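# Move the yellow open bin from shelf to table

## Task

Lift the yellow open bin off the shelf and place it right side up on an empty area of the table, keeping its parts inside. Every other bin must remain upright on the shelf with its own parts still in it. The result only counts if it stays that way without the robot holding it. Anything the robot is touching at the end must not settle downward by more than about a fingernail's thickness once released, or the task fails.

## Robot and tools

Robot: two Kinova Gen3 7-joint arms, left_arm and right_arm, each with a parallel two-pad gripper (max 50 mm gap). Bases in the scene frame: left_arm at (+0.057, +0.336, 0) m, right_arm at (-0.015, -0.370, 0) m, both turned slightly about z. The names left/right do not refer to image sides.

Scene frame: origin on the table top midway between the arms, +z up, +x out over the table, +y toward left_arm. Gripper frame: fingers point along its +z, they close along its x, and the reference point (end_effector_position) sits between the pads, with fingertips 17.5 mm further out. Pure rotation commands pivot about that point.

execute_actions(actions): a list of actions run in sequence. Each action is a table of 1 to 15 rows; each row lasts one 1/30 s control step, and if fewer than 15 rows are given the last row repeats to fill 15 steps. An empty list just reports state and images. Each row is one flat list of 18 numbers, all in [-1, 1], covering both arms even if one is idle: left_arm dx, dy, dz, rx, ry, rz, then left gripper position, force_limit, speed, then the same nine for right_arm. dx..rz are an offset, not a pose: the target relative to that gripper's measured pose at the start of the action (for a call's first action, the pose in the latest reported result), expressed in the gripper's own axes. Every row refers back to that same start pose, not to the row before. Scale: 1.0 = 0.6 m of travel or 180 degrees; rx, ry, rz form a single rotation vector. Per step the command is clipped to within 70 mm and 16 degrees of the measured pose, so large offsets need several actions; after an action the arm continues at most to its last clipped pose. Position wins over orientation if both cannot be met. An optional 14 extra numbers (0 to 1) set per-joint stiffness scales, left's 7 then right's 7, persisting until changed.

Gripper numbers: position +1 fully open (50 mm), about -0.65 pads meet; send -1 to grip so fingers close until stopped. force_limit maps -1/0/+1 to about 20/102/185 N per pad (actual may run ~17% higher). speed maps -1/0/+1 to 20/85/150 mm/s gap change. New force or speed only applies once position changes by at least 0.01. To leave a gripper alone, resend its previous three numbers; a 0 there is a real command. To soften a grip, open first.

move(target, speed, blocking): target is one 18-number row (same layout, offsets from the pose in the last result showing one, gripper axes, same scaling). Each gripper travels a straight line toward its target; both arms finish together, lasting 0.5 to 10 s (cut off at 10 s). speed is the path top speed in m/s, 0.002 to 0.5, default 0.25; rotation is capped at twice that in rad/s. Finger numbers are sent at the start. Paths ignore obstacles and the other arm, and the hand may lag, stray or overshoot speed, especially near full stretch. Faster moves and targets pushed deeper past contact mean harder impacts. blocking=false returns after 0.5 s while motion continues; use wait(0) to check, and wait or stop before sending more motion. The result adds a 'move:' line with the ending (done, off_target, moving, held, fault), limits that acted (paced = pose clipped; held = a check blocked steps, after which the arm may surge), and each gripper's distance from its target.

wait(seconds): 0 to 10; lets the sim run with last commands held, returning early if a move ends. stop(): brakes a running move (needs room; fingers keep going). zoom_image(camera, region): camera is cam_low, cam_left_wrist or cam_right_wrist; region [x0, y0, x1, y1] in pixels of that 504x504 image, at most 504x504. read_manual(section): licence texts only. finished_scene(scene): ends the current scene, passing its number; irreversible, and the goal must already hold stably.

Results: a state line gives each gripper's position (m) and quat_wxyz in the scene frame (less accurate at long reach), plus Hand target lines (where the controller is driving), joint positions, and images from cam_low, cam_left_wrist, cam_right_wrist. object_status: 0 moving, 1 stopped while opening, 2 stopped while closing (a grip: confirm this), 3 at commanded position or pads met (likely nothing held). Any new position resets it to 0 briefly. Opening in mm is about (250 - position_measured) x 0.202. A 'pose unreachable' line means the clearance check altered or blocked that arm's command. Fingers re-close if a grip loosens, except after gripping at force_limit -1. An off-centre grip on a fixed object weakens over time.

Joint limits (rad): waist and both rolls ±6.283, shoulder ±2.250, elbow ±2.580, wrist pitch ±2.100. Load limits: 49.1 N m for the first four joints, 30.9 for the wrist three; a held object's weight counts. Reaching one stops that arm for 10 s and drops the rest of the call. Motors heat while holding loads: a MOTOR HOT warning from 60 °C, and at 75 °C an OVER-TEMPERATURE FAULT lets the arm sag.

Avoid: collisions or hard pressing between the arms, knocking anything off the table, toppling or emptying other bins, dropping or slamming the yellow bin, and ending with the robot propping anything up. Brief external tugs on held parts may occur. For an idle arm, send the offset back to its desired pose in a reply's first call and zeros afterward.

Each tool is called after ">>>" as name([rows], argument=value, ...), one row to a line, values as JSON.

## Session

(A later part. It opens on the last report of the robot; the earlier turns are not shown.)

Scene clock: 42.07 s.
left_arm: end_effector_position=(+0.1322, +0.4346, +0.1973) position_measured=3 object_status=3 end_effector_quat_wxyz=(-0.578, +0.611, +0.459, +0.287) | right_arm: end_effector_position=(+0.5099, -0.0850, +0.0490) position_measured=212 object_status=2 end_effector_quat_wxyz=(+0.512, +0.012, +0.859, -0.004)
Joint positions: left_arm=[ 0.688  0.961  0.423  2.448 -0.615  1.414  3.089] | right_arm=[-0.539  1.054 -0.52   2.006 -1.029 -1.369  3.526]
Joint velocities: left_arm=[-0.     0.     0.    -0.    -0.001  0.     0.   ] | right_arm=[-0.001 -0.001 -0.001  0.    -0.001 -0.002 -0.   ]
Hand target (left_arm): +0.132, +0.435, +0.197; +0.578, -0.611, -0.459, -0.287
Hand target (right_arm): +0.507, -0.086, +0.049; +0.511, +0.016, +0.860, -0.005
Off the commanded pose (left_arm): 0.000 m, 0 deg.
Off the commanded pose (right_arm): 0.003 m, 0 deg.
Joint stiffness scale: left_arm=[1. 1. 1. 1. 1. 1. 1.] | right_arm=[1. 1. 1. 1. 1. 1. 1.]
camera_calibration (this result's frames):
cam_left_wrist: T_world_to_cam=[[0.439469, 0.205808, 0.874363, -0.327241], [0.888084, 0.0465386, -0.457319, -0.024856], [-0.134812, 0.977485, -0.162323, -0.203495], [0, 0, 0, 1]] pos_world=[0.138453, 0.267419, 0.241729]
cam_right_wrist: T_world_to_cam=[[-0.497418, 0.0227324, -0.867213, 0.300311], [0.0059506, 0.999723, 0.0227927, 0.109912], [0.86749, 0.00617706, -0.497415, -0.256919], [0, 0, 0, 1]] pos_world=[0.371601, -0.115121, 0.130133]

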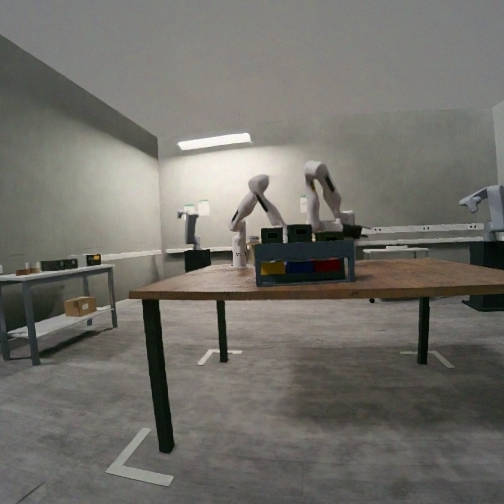

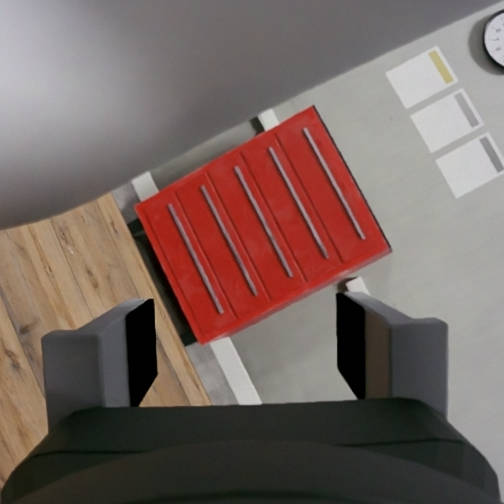

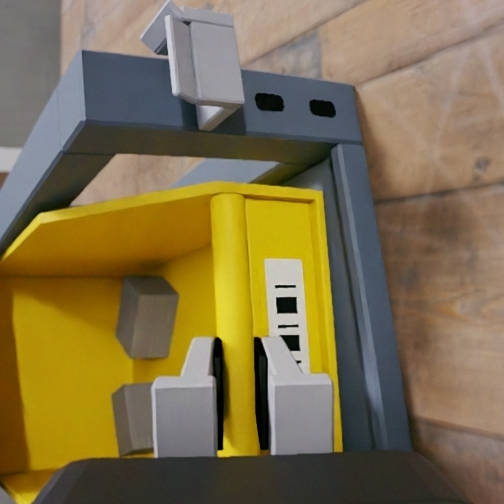

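>>> move(target=[0,0,0,0,0,0,1,0,0, 0.085,0,-0.182,0,0,0,-1,0.3,0], speed=0.05)

Scene clock: 45.50 s.
left_arm: end_effector_position=(+0.1322, +0.4346, +0.1973) position_measured=3 object_status=3 end_effector_quat_wxyz=(-0.578, +0.611, +0.459, +0.287) | right_arm: end_effector_position=(+0.3918, -0.0805, +0.0558) position_measured=212 object_status=2 end_effector_quat_wxyz=(+0.511, +0.011, +0.859, -0.003)
Joint positions: left_arm=[ 0.688  0.961  0.423  2.448 -0.615  1.414  3.089] | right_arm=[-0.75   1.056 -0.619  2.181 -1.241 -1.572  3.319]
Joint velocities: left_arm=[-0.    -0.     0.     0.001 -0.001 -0.     0.   ] | right_arm=[-0.008 -0.     0.002  0.001 -0.003 -0.    -0.002]
Hand target (left_arm): +0.132, +0.435, +0.197; +0.578, -0.611, -0.459, -0.287
Hand target (right_arm): +0.390, -0.081, +0.056; +0.512, +0.012, +0.859, -0.004
Off the commanded pose (left_arm): 0.000 m, 0 deg.
Off the commanded pose (right_arm): 0.003 m, 0 deg.
Joint stiffness scale: left_arm=[1. 1. 1. 1. 1. 1. 1.] | right_arm=[1. 1. 1. 1. 1. 1. 1.]
move: done
camera_calibration (this result's frames):
cam_left_wrist: T_world_to_cam=[[0.439469, 0.205808, 0.874363, -0.327241], [0.888084, 0.0465386, -0.457319, -0.024856], [-0.134812, 0.977485, -0.162323, -0.203495], [0, 0, 0, 1]] pos_world=[0.138453, 0.267419, 0.241729]
cam_right_wrist: T_world_to_cam=[[-0.499601, 0.0210112, -0.866001, 0.247963], [0.00209831, 0.999732, 0.0230453, 0.107496], [0.866253, 0.0096963, -0.499511, -0.150279], [0, 0, 0, 1]] pos_world=[0.253836, -0.11122, 0.137193]

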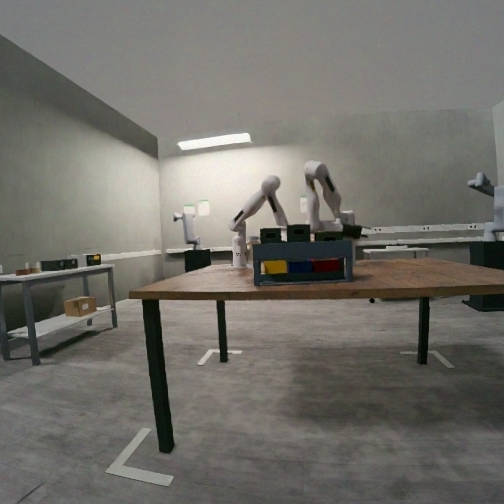

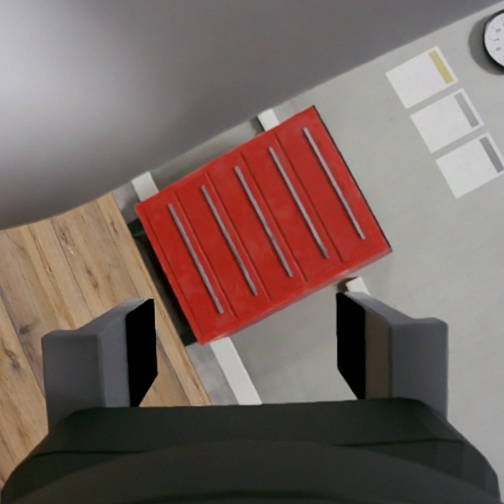

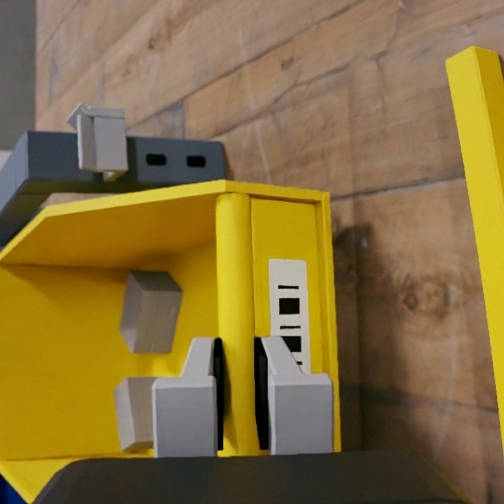

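>>> move(target=[0,0,0,0,0,0,1,0,0, 0.037,0,-0.113,0,0,0,-1,0.3,0], speed=0.05)

Scene clock: 48.77 s.
left_arm: end_effector_position=(+0.1322, +0.4346, +0.1973) position_measured=3 object_status=3 end_effector_quat_wxyz=(-0.578, +0.611, +0.459, +0.287) | right_arm: end_effector_position=(+0.3221, -0.0778, +0.0652) position_measured=212 object_status=2 end_effector_quat_wxyz=(+0.507, +0.008, +0.862, -0.003)
Joint positions: left_arm=[ 0.688  0.961  0.423  2.448 -0.615  1.414  3.089] | right_arm=[-0.908  1.044 -0.683  2.235 -1.422 -1.638  3.21 ]
Joint velocities: left_arm=[ 0.  0. -0. -0.  0. -0.  0.] | right_arm=[-0.009 -0.006  0.     0.    -0.    -0.001 -0.001]
Hand target (left_arm): +0.132, +0.435, +0.197; +0.578, -0.611, -0.459, -0.287
Hand target (right_arm): +0.322, -0.079, +0.069; +0.511, +0.010, +0.859, -0.003
Off the commanded pose (left_arm): 0.000 m, 0 deg.
Off the commanded pose (right_arm): 0.004 m, 1 deg.
Joint stiffness scale: left_arm=[1. 1. 1. 1. 1. 1. 1.] | right_arm=[1. 1. 1. 1. 1. 1. 1.]
move: off_target (right_arm)
camera_calibration (this result's frames):
cam_left_wrist: T_world_to_cam=[[0.439469, 0.205808, 0.874363, -0.327241], [0.888084, 0.0465384, -0.45732, -0.0248559], [-0.134812, 0.977485, -0.162323, -0.203495], [0, 0, 0, 1]] pos_world=[0.138453, 0.267419, 0.241729]
cam_right_wrist: T_world_to_cam=[[-0.506846, 0.0170582, -0.861868, 0.223014], [-0.00186274, 0.99978, 0.0208832, 0.106085], [0.862035, 0.01219, -0.506703, -0.0831569], [0, 0, 0, 1]] pos_world=[0.184915, -0.108852, 0.147857]

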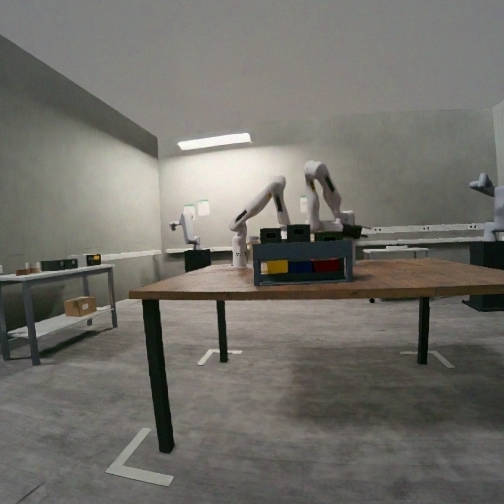

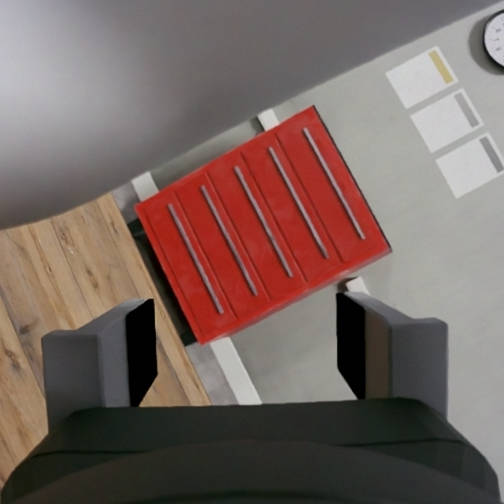

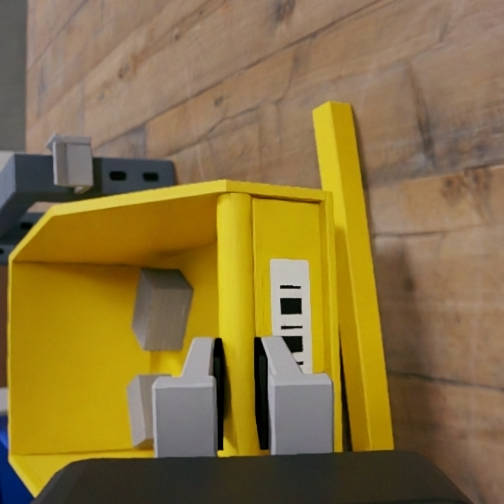

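>>> move(target=[0,0,0,0,0,0,1,0,0, -0.058,0,-0.033,0,0,0,-1,0.3,0], speed=0.08)

>>> move(target=[0,0,0,0,0,0,1,0,0, 0,-0.35,0,0,0,0,-1,0.3,0], speed=0.12)

Scene clock: 50.67 s.
left_arm: end_effector_position=(+0.1322, +0.4346, +0.1973) position_measured=3 object_status=3 end_effector_quat_wxyz=(-0.578, +0.611, +0.459, +0.287) | right_arm: end_effector_position=(+0.3234, -0.0758, +0.1065) position_measured=254 object_status=3 end_effector_quat_wxyz=(+0.511, +0.009, +0.859, +0.000)
Joint positions: left_arm=[ 0.688  0.961  0.423  2.448 -0.615  1.414  3.089] | right_arm=[-0.879  0.936 -0.737  2.248 -1.476 -1.634  3.29 ]
Joint velocities: left_arm=[ 0.  0.  0. -0. -0. -0.  0.] | right_arm=[-0.001 -0.    -0.    -0.     0.     0.001 -0.   ]
Hand target (left_arm): +0.132, +0.435, +0.197; +0.578, -0.611, -0.459, -0.287
Hand target (right_arm): +0.322, -0.078, +0.105; +0.508, +0.008, +0.861, -0.003
Off the commanded pose (left_arm): 0.000 m, 0 deg.
Off the commanded pose (right_arm): 0.003 m, 1 deg.
Joint stiffness scale: left_arm=[1. 1. 1. 1. 1. 1. 1.] | right_arm=[1. 1. 1. 1. 1. 1. 1.]
move: done
camera_calibration (this result's frames):
cam_left_wrist: T_world_to_cam=[[0.439469, 0.205808, 0.874363, -0.327241], [0.888084, 0.0465383, -0.45732, -0.0248559], [-0.134811, 0.977485, -0.162323, -0.203495], [0, 0, 0, 1]] pos_world=[0.138453, 0.267419, 0.241729]
cam_right_wrist: T_world_to_cam=[[-0.498809, 0.0213983, -0.866448, 0.257457], [-0.00428796, 0.999622, 0.0271558, 0.103406], [0.866701, 0.0172609, -0.498529, -0.0654272], [0, 0, 0, 1]] pos_world=[0.185571, -0.107747, 0.187647]

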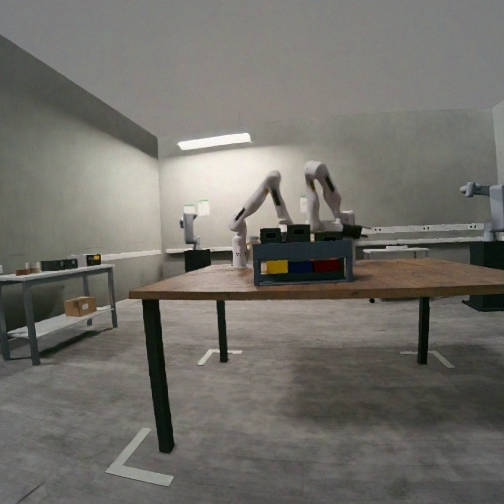

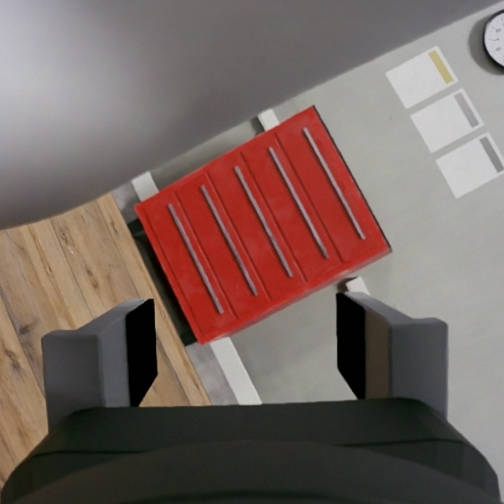

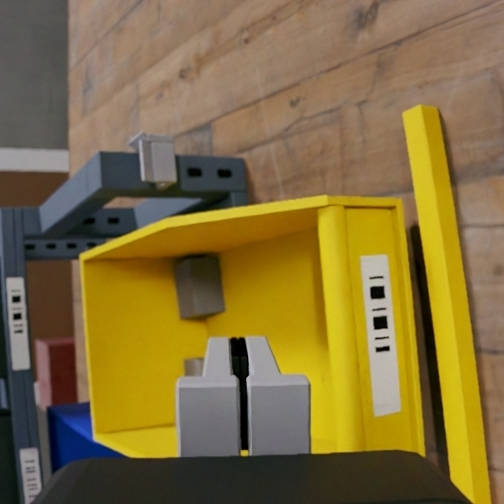

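Scene clock: 52.80 s.
left_arm: end_effector_position=(+0.1322, +0.4346, +0.1973) position_measured=3 object_status=3 end_effector_quat_wxyz=(-0.578, +0.611, +0.459, +0.287) | right_arm: end_effector_position=(+0.3196, -0.2795, +0.1023) position_measured=254 object_status=3 end_effector_quat_wxyz=(+0.499, +0.081, +0.854, -0.122)
Joint positions: left_arm=[ 0.688  0.961  0.423  2.448 -0.615  1.414  3.089] | right_arm=[-0.704  1.044 -0.814  2.58  -1.666 -1.738  2.947]
Joint velocities: left_arm=[-0.  0. -0. -0.  0. -0.  0.] | right_arm=[ 0.088  0.058 -0.123 -0.    -0.017 -0.118 -0.001]
Hand target (left_arm): +0.132, +0.435, +0.197; +0.578, -0.611, -0.459, -0.287
Hand target (right_arm): +0.320, -0.284, +0.103; +0.500, +0.084, +0.852, -0.127
Off the commanded pose (left_arm): 0.000 m, 0 deg.
Off the commanded pose (right_arm): 0.007 m, 16 deg; orientation clipped at the last step of the last action.
Joint stiffness scale: left_arm=[1. 1. 1. 1. 1. 1. 1.] | right_arm=[1. 1. 1. 1. 1. 1. 1.]
joint sent to its limit (right arm) — the command would take joint 4 (elbow) past its upper limit, so that joint was sent only as far as its limit.
move: off_target (right_arm); limits=paced
camera_calibration (this result's frames):
cam_left_wrist: T_world_to_cam=[[0.439469, 0.205808, 0.874363, -0.327241], [0.888084, 0.0465386, -0.45732, -0.0248559], [-0.134812, 0.977485, -0.162323, -0.203495], [0, 0, 0, 1]] pos_world=[0.138453, 0.267419, 0.241729]
cam_right_wrist: T_world_to_cam=[[-0.508311, 0.0288643, -0.86069, 0.260807], [0.241872, 0.963994, -0.110517, 0.232576], [0.82651, -0.264353, -0.49699, -0.126768], [0, 0, 0, 1]] pos_world=[0.181092, -0.265242, 0.187176]

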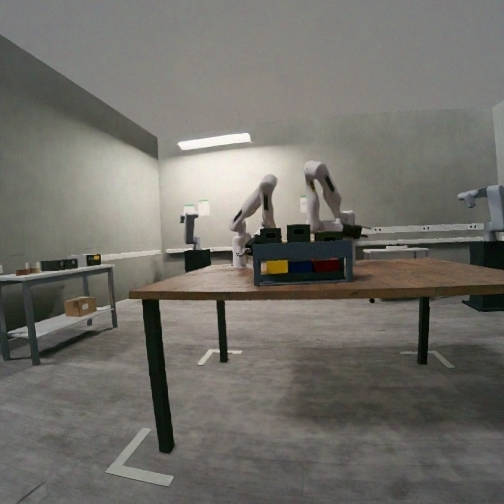

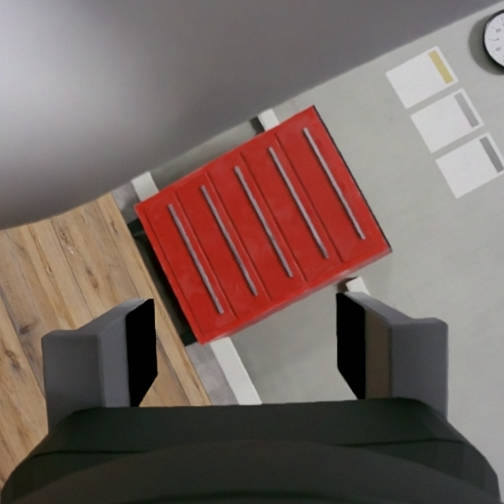

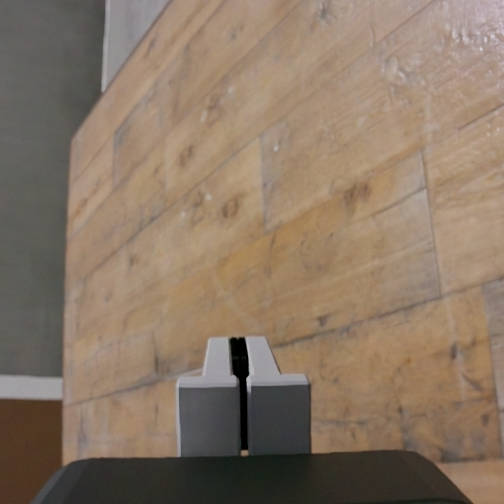

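>>> move(target=[0,0,0,0,0,0,1,0,0, 0,0.34,0,0,0,0.08,0.34,0.3,0.5], speed=0.15)

Scene clock: 55.43 s.
left_arm: end_effector_position=(+0.1322, +0.4346, +0.1973) position_measured=3 object_status=3 end_effector_quat_wxyz=(-0.578, +0.611, +0.459, +0.287) | right_arm: end_effector_position=(+0.3718, -0.0872, +0.0768) position_measured=101 object_status=3 end_effector_quat_wxyz=(+0.509, +0.192, +0.837, -0.060)
Joint positions: left_arm=[ 0.688  0.961  0.423  2.448 -0.615  1.414  3.089] | right_arm=[-0.731  1.087 -0.779  1.921 -1.54  -1.745  3.311]
Joint velocities: left_arm=[ 0.     0.     0.    -0.     0.001 -0.     0.   ] | right_arm=[-0.002  0.004 -0.    -0.003 -0.     0.001  0.001]
Hand target (left_arm): +0.132, +0.435, +0.197; +0.578, -0.611, -0.459, -0.287
Hand target (right_arm): +0.374, -0.085, +0.077; +0.511, +0.188, +0.837, -0.060
Off the commanded pose (left_arm): 0.000 m, 0 deg.
Off the commanded pose (right_arm): 0.003 m, 1 deg.
Joint stiffness scale: left_arm=[1. 1. 1. 1. 1. 1. 1.] | right_arm=[1. 1. 1. 1. 1. 1. 1.]
move: done
camera_calibration (this result's frames):
cam_left_wrist: T_world_to_cam=[[0.439469, 0.205808, 0.874363, -0.327241], [0.888084, 0.0465383, -0.457319, -0.0248559], [-0.134811, 0.977485, -0.162323, -0.203495], [0, 0, 0, 1]] pos_world=[0.138453, 0.267419, 0.241729]
cam_right_wrist: T_world_to_cam=[[-0.42787, 0.272339, -0.861834, 0.251288], [0.363905, 0.924732, 0.111548, -0.0340823], [0.827345, -0.265898, -0.494771, -0.132283], [0, 0, 0, 1]] pos_world=[0.229365, -0.0720919, 0.15492]

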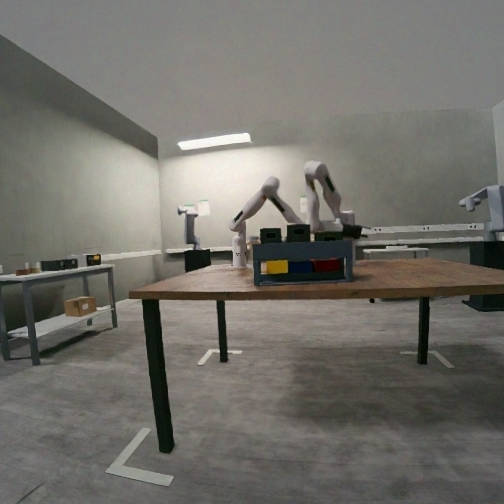

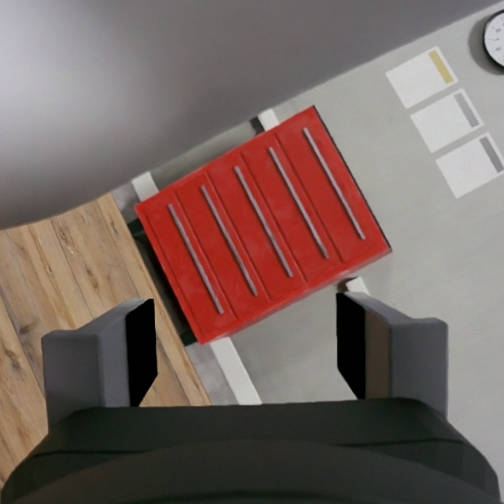

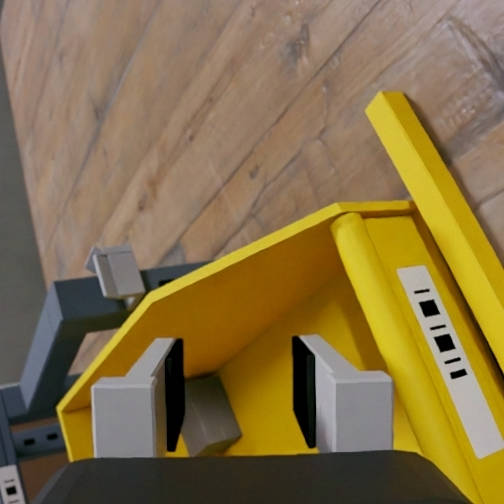

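>>> move(target=[0,0,0,0,0,0,1,0,0, 0.018,-0.032,-0.121,-0.094,0.014,-0.087,0.34,0.3,0.5], speed=0.1)

Scene clock: 59.93 s.
left_arm: end_effector_position=(+0.1322, +0.4346, +0.1973) position_measured=3 object_status=3 end_effector_quat_wxyz=(-0.578, +0.611, +0.459, +0.287) | right_arm: end_effector_position=(+0.3011, -0.0845, +0.0991) position_measured=101 object_status=3 end_effector_quat_wxyz=(+0.500, +0.002, +0.866, -0.009)
Joint positions: left_arm=[ 0.688  0.961  0.423  2.448 -0.615  1.414  3.089] | right_arm=[-0.844  1.001 -0.874  2.271 -1.515 -1.745  3.272]
Joint velocities: left_arm=[-0. -0. -0. -0.  0. -0.  0.] | right_arm=[-0.009 -0.006  0.     0.004  0.001 -0.001 -0.   ]
Hand target (left_arm): +0.132, +0.435, +0.197; +0.578, -0.611, -0.459, -0.287
Hand target (right_arm): +0.300, -0.080, +0.100; +0.500, +0.001, +0.866, -0.000
Off the commanded pose (left_arm): 0.000 m, 0 deg.
Off the commanded pose (right_arm): 0.004 m, 1 deg.
Joint stiffness scale: left_arm=[1. 1. 1. 1. 1. 1. 1.] | right_arm=[1. 1. 1. 1. 1. 1. 1.]
move: off_target (right_arm)
camera_calibration (this result's frames):
cam_left_wrist: T_world_to_cam=[[0.439468, 0.205808, 0.874363, -0.327241], [0.888084, 0.0465385, -0.457319, -0.0248561], [-0.134812, 0.977485, -0.162323, -0.203494], [0, 0, 0, 1]] pos_world=[0.138453, 0.267419, 0.241728]
cam_right_wrist: T_world_to_cam=[[-0.522158, 0.00169958, -0.852847, 0.244121], [-0.00599209, 0.999966, 0.00566143, 0.114833], [0.852828, 0.0080665, -0.52213, -0.0439239], [0, 0, 0, 1]] pos_world=[0.165617, -0.11489, 0.184613]

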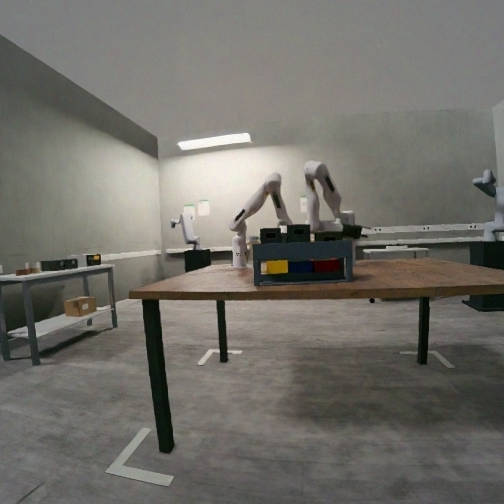

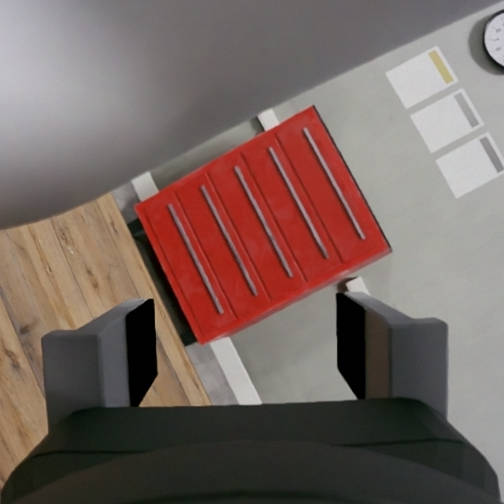

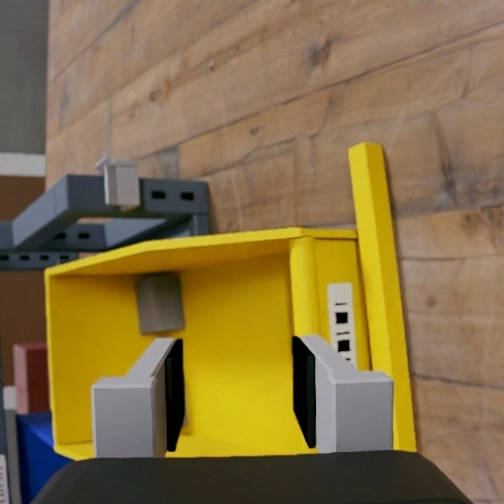

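>>> move(target=[0,0,0,0,0,0,1,0,0, 0.036,0,0.062,0,0,0,0.34,0.3,0.5], speed=0.05)

Scene clock: 61.77 s.
left_arm: end_effector_position=(+0.1322, +0.4346, +0.1973) position_measured=3 object_status=3 end_effector_quat_wxyz=(-0.578, +0.611, +0.459, +0.287) | right_arm: end_effector_position=(+0.3213, -0.0869, +0.0637) position_measured=101 object_status=3 end_effector_quat_wxyz=(+0.501, +0.000, +0.866, -0.012)
Joint positions: left_arm=[ 0.688  0.961  0.423  2.448 -0.615  1.414  3.089] | right_arm=[-0.816  1.097 -0.809  2.254 -1.406 -1.745  3.249]
Joint velocities: left_arm=[ 0.001 -0.     0.001  0.    -0.     0.     0.   ] | right_arm=[ 0.004  0.006  0.    -0.001  0.001 -0.    -0.001]
Hand target (left_arm): +0.132, +0.435, +0.197; +0.578, -0.611, -0.459, -0.287
Hand target (right_arm): +0.322, -0.085, +0.062; +0.500, +0.002, +0.866, -0.009
Off the commanded pose (left_arm): 0.000 m, 0 deg.
Off the commanded pose (right_arm): 0.003 m, 0 deg.
Joint stiffness scale: left_arm=[1. 1. 1. 1. 1. 1. 1.] | right_arm=[1. 1. 1. 1. 1. 1. 1.]
move: done
camera_calibration (this result's frames):
cam_left_wrist: T_world_to_cam=[[0.439469, 0.205808, 0.874363, -0.327241], [0.888084, 0.0465386, -0.45732, -0.0248559], [-0.134812, 0.977485, -0.162323, -0.203495], [0, 0, 0, 1]] pos_world=[0.138453, 0.267419, 0.241729]
cam_right_wrist: T_world_to_cam=[[-0.520743, -0.00575635, -0.853694, 0.223453], [-0.00629952, 0.999976, -0.00290008, 0.118232], [0.85369, 0.00386767, -0.520767, -0.0803503], [0, 0, 0, 1]] pos_world=[0.185701, -0.116633, 0.149259]

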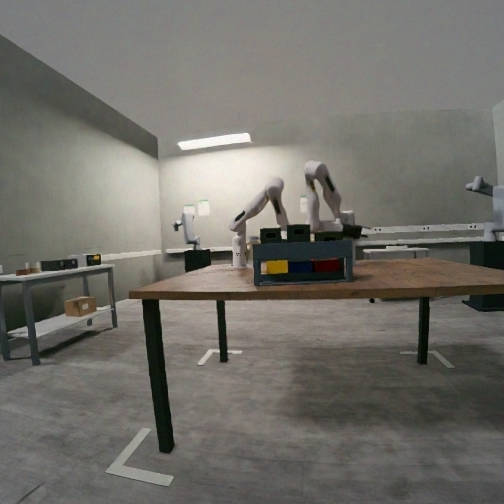

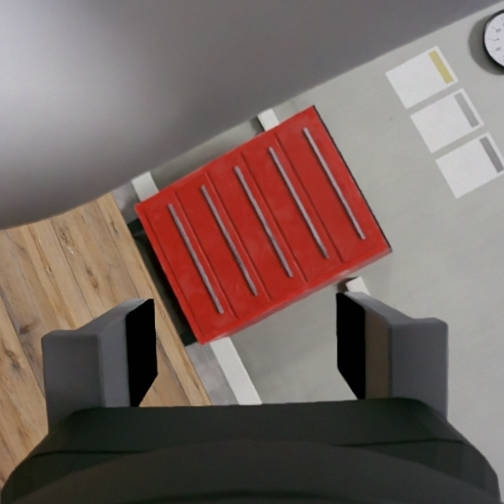

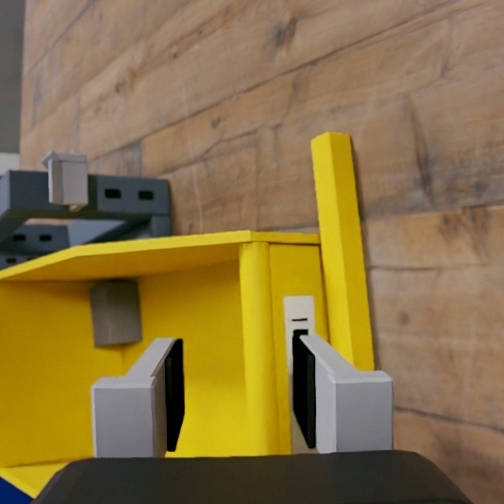

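>>> execute_actions([
  [[0,0,0,0,0,0,1,0,0, 0,0,0.02,0,0,0,0.34,0.3,0.5]],
  [[0,0,0,0,0,0,1,0,0, 0,0,0.02,0,0,0,-1,0.8,0]],
  [[0,0,0,0,0,0,1,0,0, 0,0,0.02,0,0,0,-1,0.8,0]],
])

Scene clock: 63.73 s.
left_arm: end_effector_position=(+0.1322, +0.4346, +0.1973) position_measured=3 object_status=3 end_effector_quat_wxyz=(-0.578, +0.611, +0.459, +0.287) | right_arm: end_effector_position=(+0.3502, -0.0932, +0.0534) position_measured=255 object_status=3 end_effector_quat_wxyz=(+0.507, +0.007, +0.862, -0.016)
Joint positions: left_arm=[ 0.688  0.961  0.423  2.448 -0.615  1.414  3.089] | right_arm=[-0.754  1.127 -0.769  2.234 -1.323 -1.739  3.273]
Joint velocities: left_arm=[ 0.    -0.     0.     0.    -0.002  0.     0.   ] | right_arm=[ 0.006  0.004 -0.    -0.     0.001  0.001  0.001]
Hand target (left_arm): +0.132, +0.435, +0.197; +0.578, -0.611, -0.459, -0.287
Hand target (right_arm): +0.351, -0.092, +0.051; +0.505, +0.005, +0.863, -0.015
Off the commanded pose (left_arm): 0.000 m, 0 deg.
Off the commanded pose (right_arm): 0.003 m, 0 deg.
Joint stiffness scale: left_arm=[1. 1. 1. 1. 1. 1. 1.] | right_arm=[1. 1. 1. 1. 1. 1. 1.]
camera_calibration (this result's frames):
cam_right_wrist: T_world_to_cam=[[-0.507783, 0.00235745, -0.861482, 0.226327], [0.00925222, 0.999954, -0.00271715, 0.119251], [0.861435, -0.00935034, -0.507781, -0.114956], [0, 0, 0, 1]] pos_world=[0.212849, -0.120854, 0.136928]

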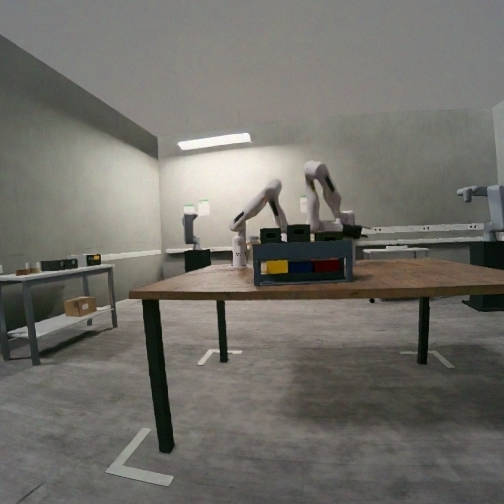

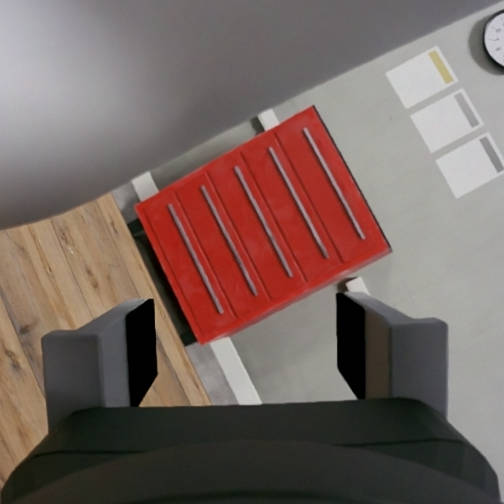

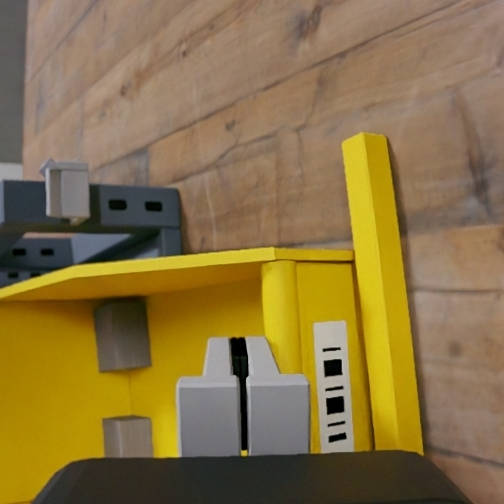

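>>> move(target=[0,0,0,0,0,0,1,0,0, 0,-0.36,0,0,0,0,-1,0.8,0], speed=0.07)

Scene clock: 67.97 s.
left_arm: end_effector_position=(+0.1322, +0.4346, +0.1973) position_measured=3 object_status=3 end_effector_quat_wxyz=(-0.578, +0.611, +0.459, +0.287) | right_arm: end_effector_position=(+0.3442, -0.3039, +0.0558) position_measured=255 object_status=3 end_effector_quat_wxyz=(+0.518, +0.071, +0.843, -0.128)
Joint positions: left_arm=[ 0.688  0.961  0.423  2.448 -0.615  1.414  3.089] | right_arm=[-0.565  1.35  -0.786  2.58  -1.483 -2.003  2.835]
Joint velocities: left_arm=[-0.     0.     0.     0.     0.001  0.001  0.   ] | right_arm=[ 0.06   0.074 -0.083 -0.    -0.012 -0.126 -0.004]
Hand target (left_arm): +0.132, +0.435, +0.197; +0.578, -0.611, -0.459, -0.287
Hand target (right_arm): +0.344, -0.308, +0.057; +0.519, +0.073, +0.841, -0.132
Off the commanded pose (left_arm): 0.000 m, 0 deg.
Off the commanded pose (right_arm): 0.006 m, 15 deg.
Joint stiffness scale: left_arm=[1. 1. 1. 1. 1. 1. 1.] | right_arm=[1. 1. 1. 1. 1. 1. 1.]
joint sent to its limit (right arm) — the command would take joint 4 (elbow) past its upper limit, so that joint was sent only as far as its limit.
move: off_target (right_arm)
camera_calibration (this result's frames):
cam_left_wrist: T_world_to_cam=[[0.439469, 0.205808, 0.874363, -0.327241], [0.888084, 0.0465384, -0.457319, -0.0248559], [-0.134812, 0.977485, -0.162323, -0.203495], [0, 0, 0, 1]] pos_world=[0.138453, 0.267419, 0.241729]
cam_right_wrist: T_world_to_cam=[[-0.472949, -0.00031162, -0.88109, 0.214105], [0.233402, 0.964231, -0.125626, 0.248849], [0.849613, -0.265063, -0.455959, -0.187062], [0, 0, 0, 1]] pos_world=[0.202109, -0.289465, 0.134615]

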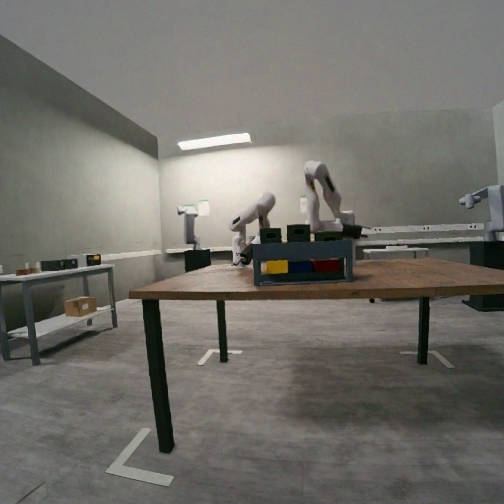

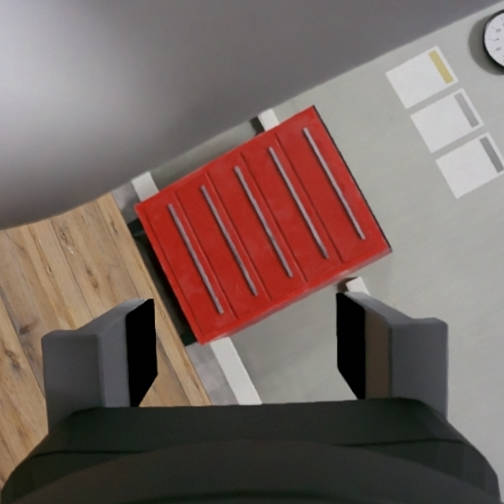

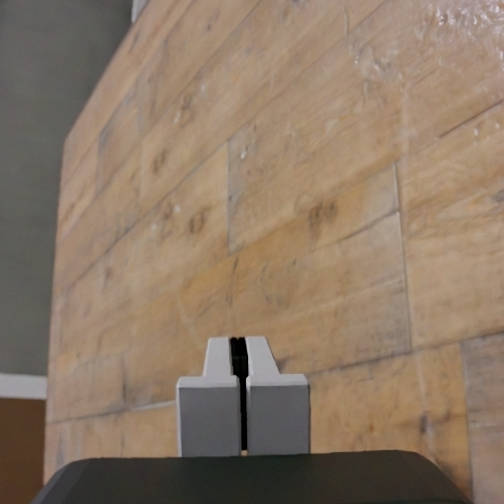

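>>> move(target=[0,0,0,0,0,0,1,0,0, -0.231,0.330,-0.188,-0.086,0.348,-0.048,0.34,0.8,0.5], speed=0.2)

Scene clock: 73.00 s.
left_arm: end_effector_position=(+0.1322, +0.4346, +0.1973) position_measured=3 object_status=3 end_effector_quat_wxyz=(-0.578, +0.611, +0.459, +0.287) | right_arm: end_effector_position=(+0.3651, -0.0813, +0.2000) position_measured=101 object_status=3 end_effector_quat_wxyz=(+0.009, +0.003, +1.000, +0.002)
Joint positions: left_arm=[ 0.688  0.961  0.423  2.448 -0.615  1.414  3.089] | right_arm=[ 0.056  0.976 -1.575  1.456 -2.145 -1.634  4.768]
Joint velocities: left_arm=[-0.    -0.    -0.     0.     0.001 -0.001  0.   ] | right_arm=[-0.004  0.005  0.    -0.002  0.    -0.003 -0.   ]
Hand target (left_arm): +0.132, +0.435, +0.197; +0.578, -0.611, -0.459, -0.287
Hand target (right_arm): +0.362, -0.082, +0.200; +0.003, -0.000, +1.000, -0.002
Off the commanded pose (left_arm): 0.000 m, 0 deg.
Off the commanded pose (right_arm): 0.005 m, 1 deg.
Joint stiffness scale: left_arm=[1. 1. 1. 1. 1. 1. 1.] | right_arm=[1. 1. 1. 1. 1. 1. 1.]
move: off_target (right_arm)
camera_calibration (this result's frames):
cam_left_wrist: T_world_to_cam=[[0.439469, 0.205808, 0.874363, -0.327241], [0.888084, 0.0465384, -0.457319, -0.0248559], [-0.134812, 0.977485, -0.162323, -0.203495], [0, 0, 0, 1]] pos_world=[0.138453, 0.267419, 0.241728]
cam_right_wrist: T_world_to_cam=[[-0.99989, 0.0124012, 0.00816294, 0.36669], [0.0126302, 0.999511, 0.0286219, 0.100055], [-0.00780399, 0.0287218, -0.999557, 0.365589], [0, 0, 0, 1]] pos_world=[0.368239, -0.115054, 0.35957]

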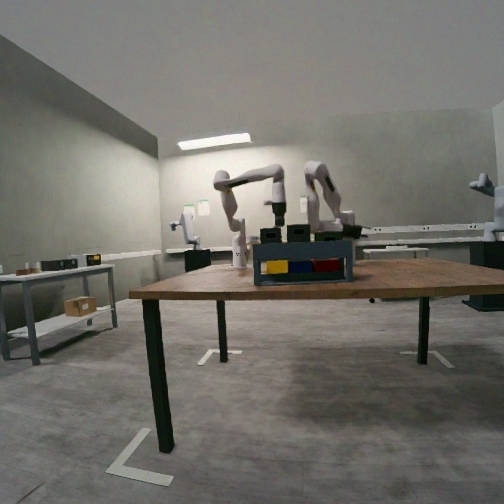

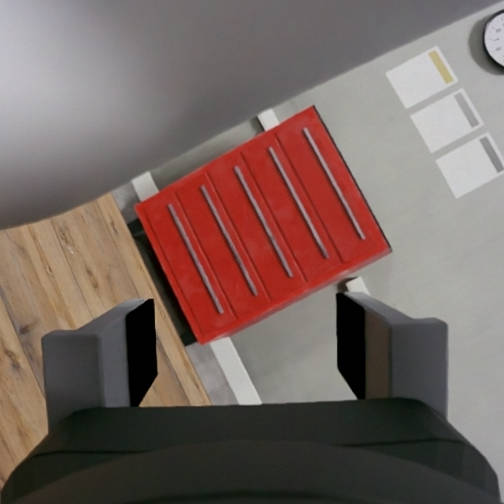

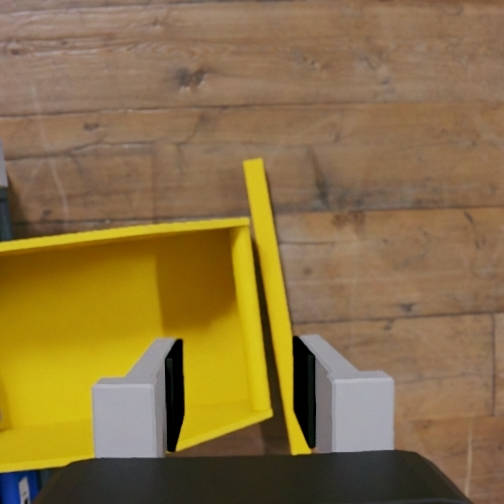

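>>> move(target=[0,0,0,0,0,0,1,0,0, -0.012,0,0.255,0,0,0,0.34,0.8,0.5], speed=0.1)

Scene clock: 75.47 s.
left_arm: end_effector_position=(+0.1322, +0.4346, +0.1973) position_measured=3 object_status=3 end_effector_quat_wxyz=(-0.578, +0.611, +0.459, +0.287) | right_arm: end_effector_position=(+0.3749, -0.0826, +0.0543) position_measured=101 object_status=3 end_effector_quat_wxyz=(+0.009, +0.003, +1.000, +0.000)
Joint positions: left_arm=[ 0.688  0.961  0.423  2.448 -0.615  1.414  3.089] | right_arm=[ 0.046  1.168 -1.407  1.62  -1.954 -1.401  4.679]
Joint velocities: left_arm=[0.    0.001 0.    0.    0.001 0.    0.   ] | right_arm=[-0.001 -0.    -0.001  0.    -0.    -0.     0.   ]
Hand target (left_arm): +0.132, +0.435, +0.197; +0.578, -0.611, -0.459, -0.287
Hand target (right_arm): +0.374, -0.080, +0.047; +0.009, +0.003, +1.000, +0.002
Off the commanded pose (left_arm): 0.000 m, 0 deg.
Off the commanded pose (right_arm): 0.007 m, 0 deg.
Joint stiffness scale: left_arm=[1. 1. 1. 1. 1. 1. 1.] | right_arm=[1. 1. 1. 1. 1. 1. 1.]
move: off_target (right_arm)
camera_calibration (this result's frames):
cam_left_wrist: T_world_to_cam=[[0.439469, 0.205808, 0.874363, -0.327241], [0.888084, 0.0465385, -0.457319, -0.024856], [-0.134812, 0.977485, -0.162323, -0.203495], [0, 0, 0, 1]] pos_world=[0.138453, 0.267419, 0.241728]
cam_right_wrist: T_world_to_cam=[[-0.999888, 0.0125717, 0.00813832, 0.377677], [0.0127762, 0.999591, 0.0255847, 0.105487], [-0.00781335, 0.0256858, -0.99964, 0.219803], [0, 0, 0, 1]] pos_world=[0.378005, -0.115838, 0.213951]

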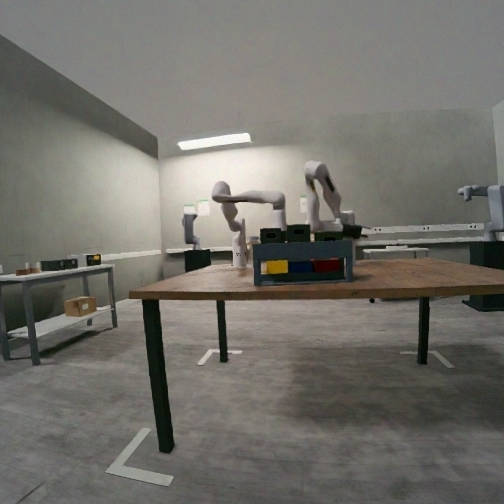

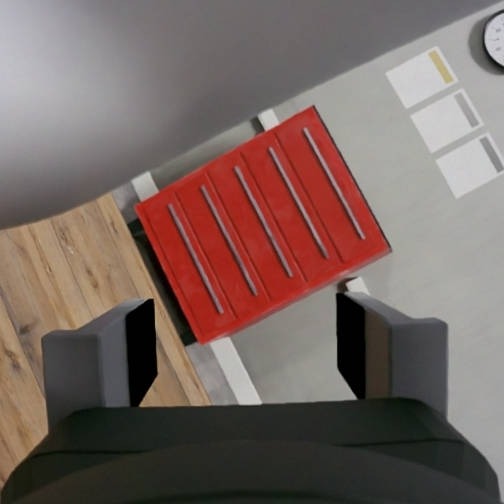

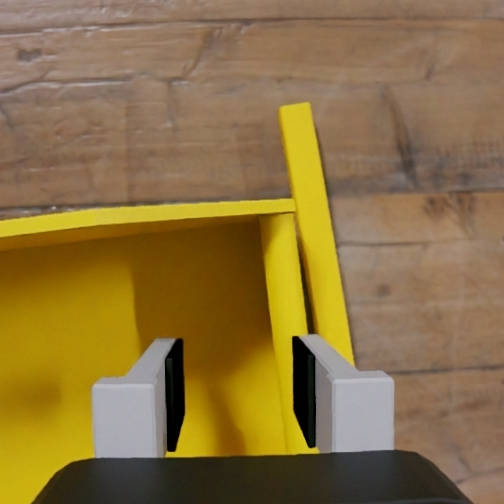

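>>> execute_actions([
  [[0,0,0,0,0,0,1,0,0, 0.02,0,-0.02,0,0,0,0.34,0.8,0.5]],
  [[0,0,0,0,0,0,1,0,0, 0,0,0.035,0,0,0,0.34,0.8,0.5]],
])

Scene clock: 77.03 s.
left_arm: end_effector_position=(+0.1322, +0.4346, +0.1973) position_measured=3 object_status=3 end_effector_quat_wxyz=(-0.578, +0.611, +0.459, +0.287) | right_arm: end_effector_position=(+0.3659, -0.0831, +0.0460) position_measured=101 object_status=3 end_effector_quat_wxyz=(+0.009, +0.001, +1.000, +0.000)
Joint positions: left_arm=[ 0.688  0.961  0.423  2.448 -0.615  1.414  3.089] | right_arm=[ 0.043  1.173 -1.4    1.655 -1.942 -1.381  4.649]
Joint velocities: left_arm=[ 0. -0.  0. -0.  0. -0. -0.] | right_arm=[-0.001  0.006 -0.001 -0.     0.003  0.    -0.001]
Hand target (left_arm): +0.132, +0.435, +0.197; +0.578, -0.611, -0.459, -0.287
Hand target (right_arm): +0.367, -0.081, +0.044; +0.012, +0.002, +1.000, +0.002
Off the commanded pose (left_arm): 0.000 m, 0 deg.
Off the commanded pose (right_arm): 0.003 m, 0 deg.
Joint stiffness scale: left_arm=[1. 1. 1. 1. 1. 1. 1.] | right_arm=[1. 1. 1. 1. 1. 1. 1.]
camera_calibration (this result's frames):
cam_left_wrist: T_world_to_cam=[[0.439469, 0.205808, 0.874363, -0.327241], [0.888084, 0.0465385, -0.457319, -0.024856], [-0.134812, 0.977485, -0.162323, -0.203495], [0, 0, 0, 1]] pos_world=[0.138453, 0.267419, 0.241728]
cam_right_wrist: T_world_to_cam=[[-0.999936, 0.00865133, 0.00728224, 0.368446], [0.00883624, 0.999629, 0.0257549, 0.107792], [-0.00705672, 0.0258176, -0.999642, 0.21115], [0, 0, 0, 1]] pos_world=[0.36896, -0.116391, 0.205616]

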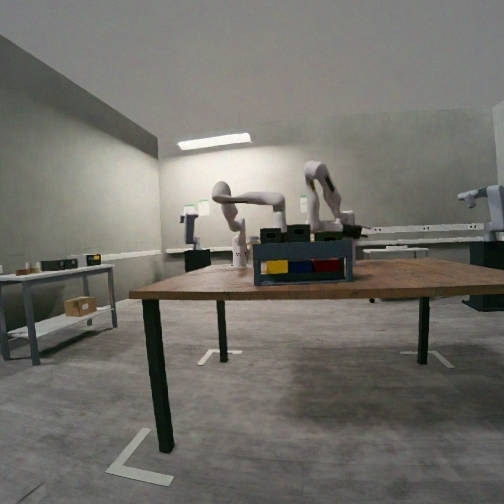

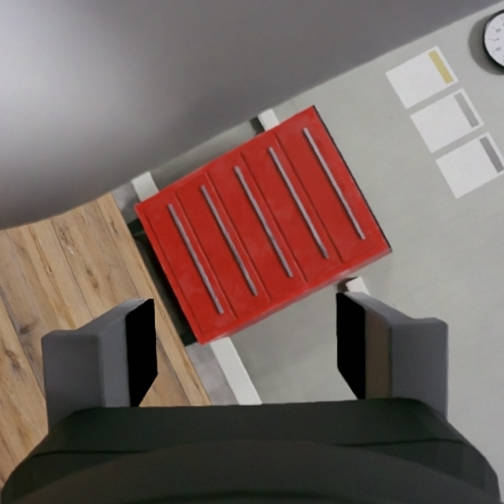

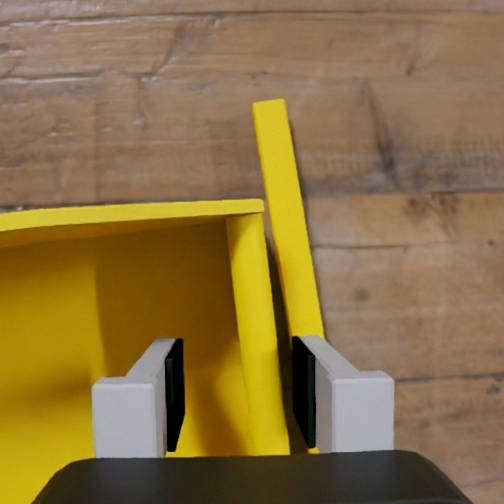

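Lip is between the fingers. Lower a bit more and grip.

>>> execute_actions([
  [[0,0,0,0,0,0,1,0,0, 0,0,0.015,0,0,0,0.34,0.8,0.5]],
  [[0,0,0,0,0,0,1,0,0, 0,0,0,0,0,0,-1,1,0]],
  [[0,0,0,0,0,0,1,0,0, 0,0,0,0,0,0,-1,1,0]],
])

Scene clock: 79.03 s.
left_arm: end_effector_position=(+0.1322, +0.4346, +0.1973) position_measured=3 object_status=3 end_effector_quat_wxyz=(-0.578, +0.611, +0.459, +0.287) | right_arm: end_effector_position=(+0.3648, -0.0849, +0.0393) position_measured=216 object_status=2 end_effector_quat_wxyz=(+0.006, +0.001, +1.000, -0.002)
Joint positions: left_arm=[ 0.688  0.961  0.423  2.448 -0.615  1.414  3.089] | right_arm=[ 0.043  1.185 -1.394  1.658 -1.935 -1.379  4.648]
Joint velocities: left_arm=[-0.     0.    -0.     0.     0.     0.001  0.   ] | right_arm=[-0.001 -0.    -0.     0.     0.     0.001  0.   ]
Hand target (left_arm): +0.132, +0.435, +0.197; +0.578, -0.611, -0.459, -0.287
Hand target (right_arm): +0.365, -0.085, +0.039; +0.006, +0.001, +1.000, -0.002
Off the commanded pose (left_arm): 0.000 m, 0 deg.
Off the commanded pose (right_arm): 0.000 m, 0 deg.
Joint stiffness scale: left_arm=[1. 1. 1. 1. 1. 1. 1.] | right_arm=[1. 1. 1. 1. 1. 1. 1.]
camera_calibration (this result's frames):
cam_left_wrist: T_world_to_cam=[[0.439469, 0.205808, 0.874363, -0.327241], [0.888084, 0.0465386, -0.457319, -0.024856], [-0.134812, 0.977485, -0.162323, -0.203495], [0, 0, 0, 1]] pos_world=[0.138453, 0.267419, 0.241728]
cam_right_wrist: T_world_to_cam=[[-0.999885, 0.00770159, 0.0130938, 0.367117], [0.00798087, 0.999739, 0.0214121, 0.110284], [-0.0129255, 0.0215142, -0.999685, 0.206248], [0, 0, 0, 1]] pos_world=[0.36886, -0.11752, 0.199014]

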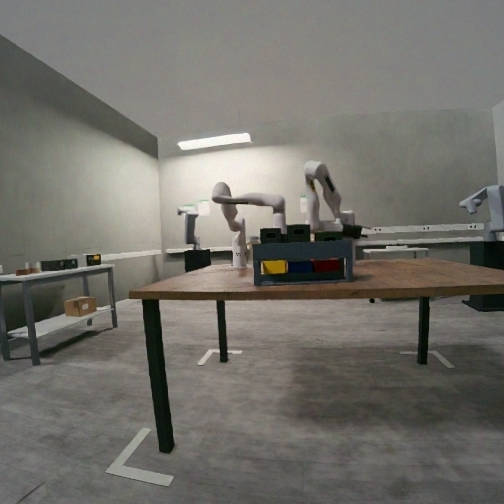

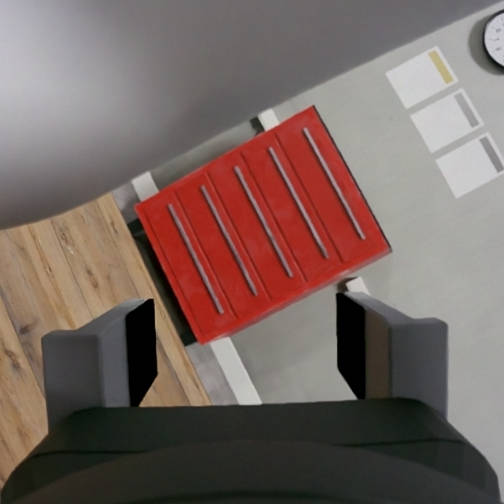

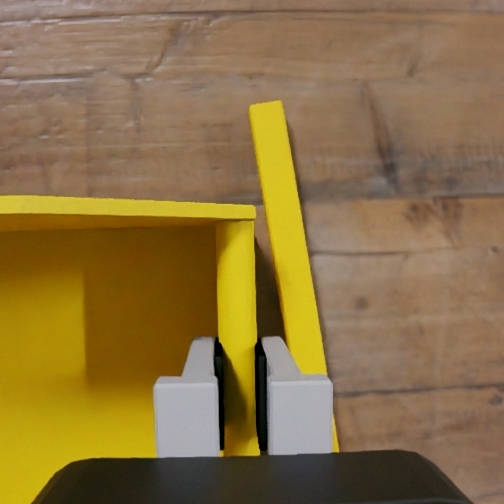

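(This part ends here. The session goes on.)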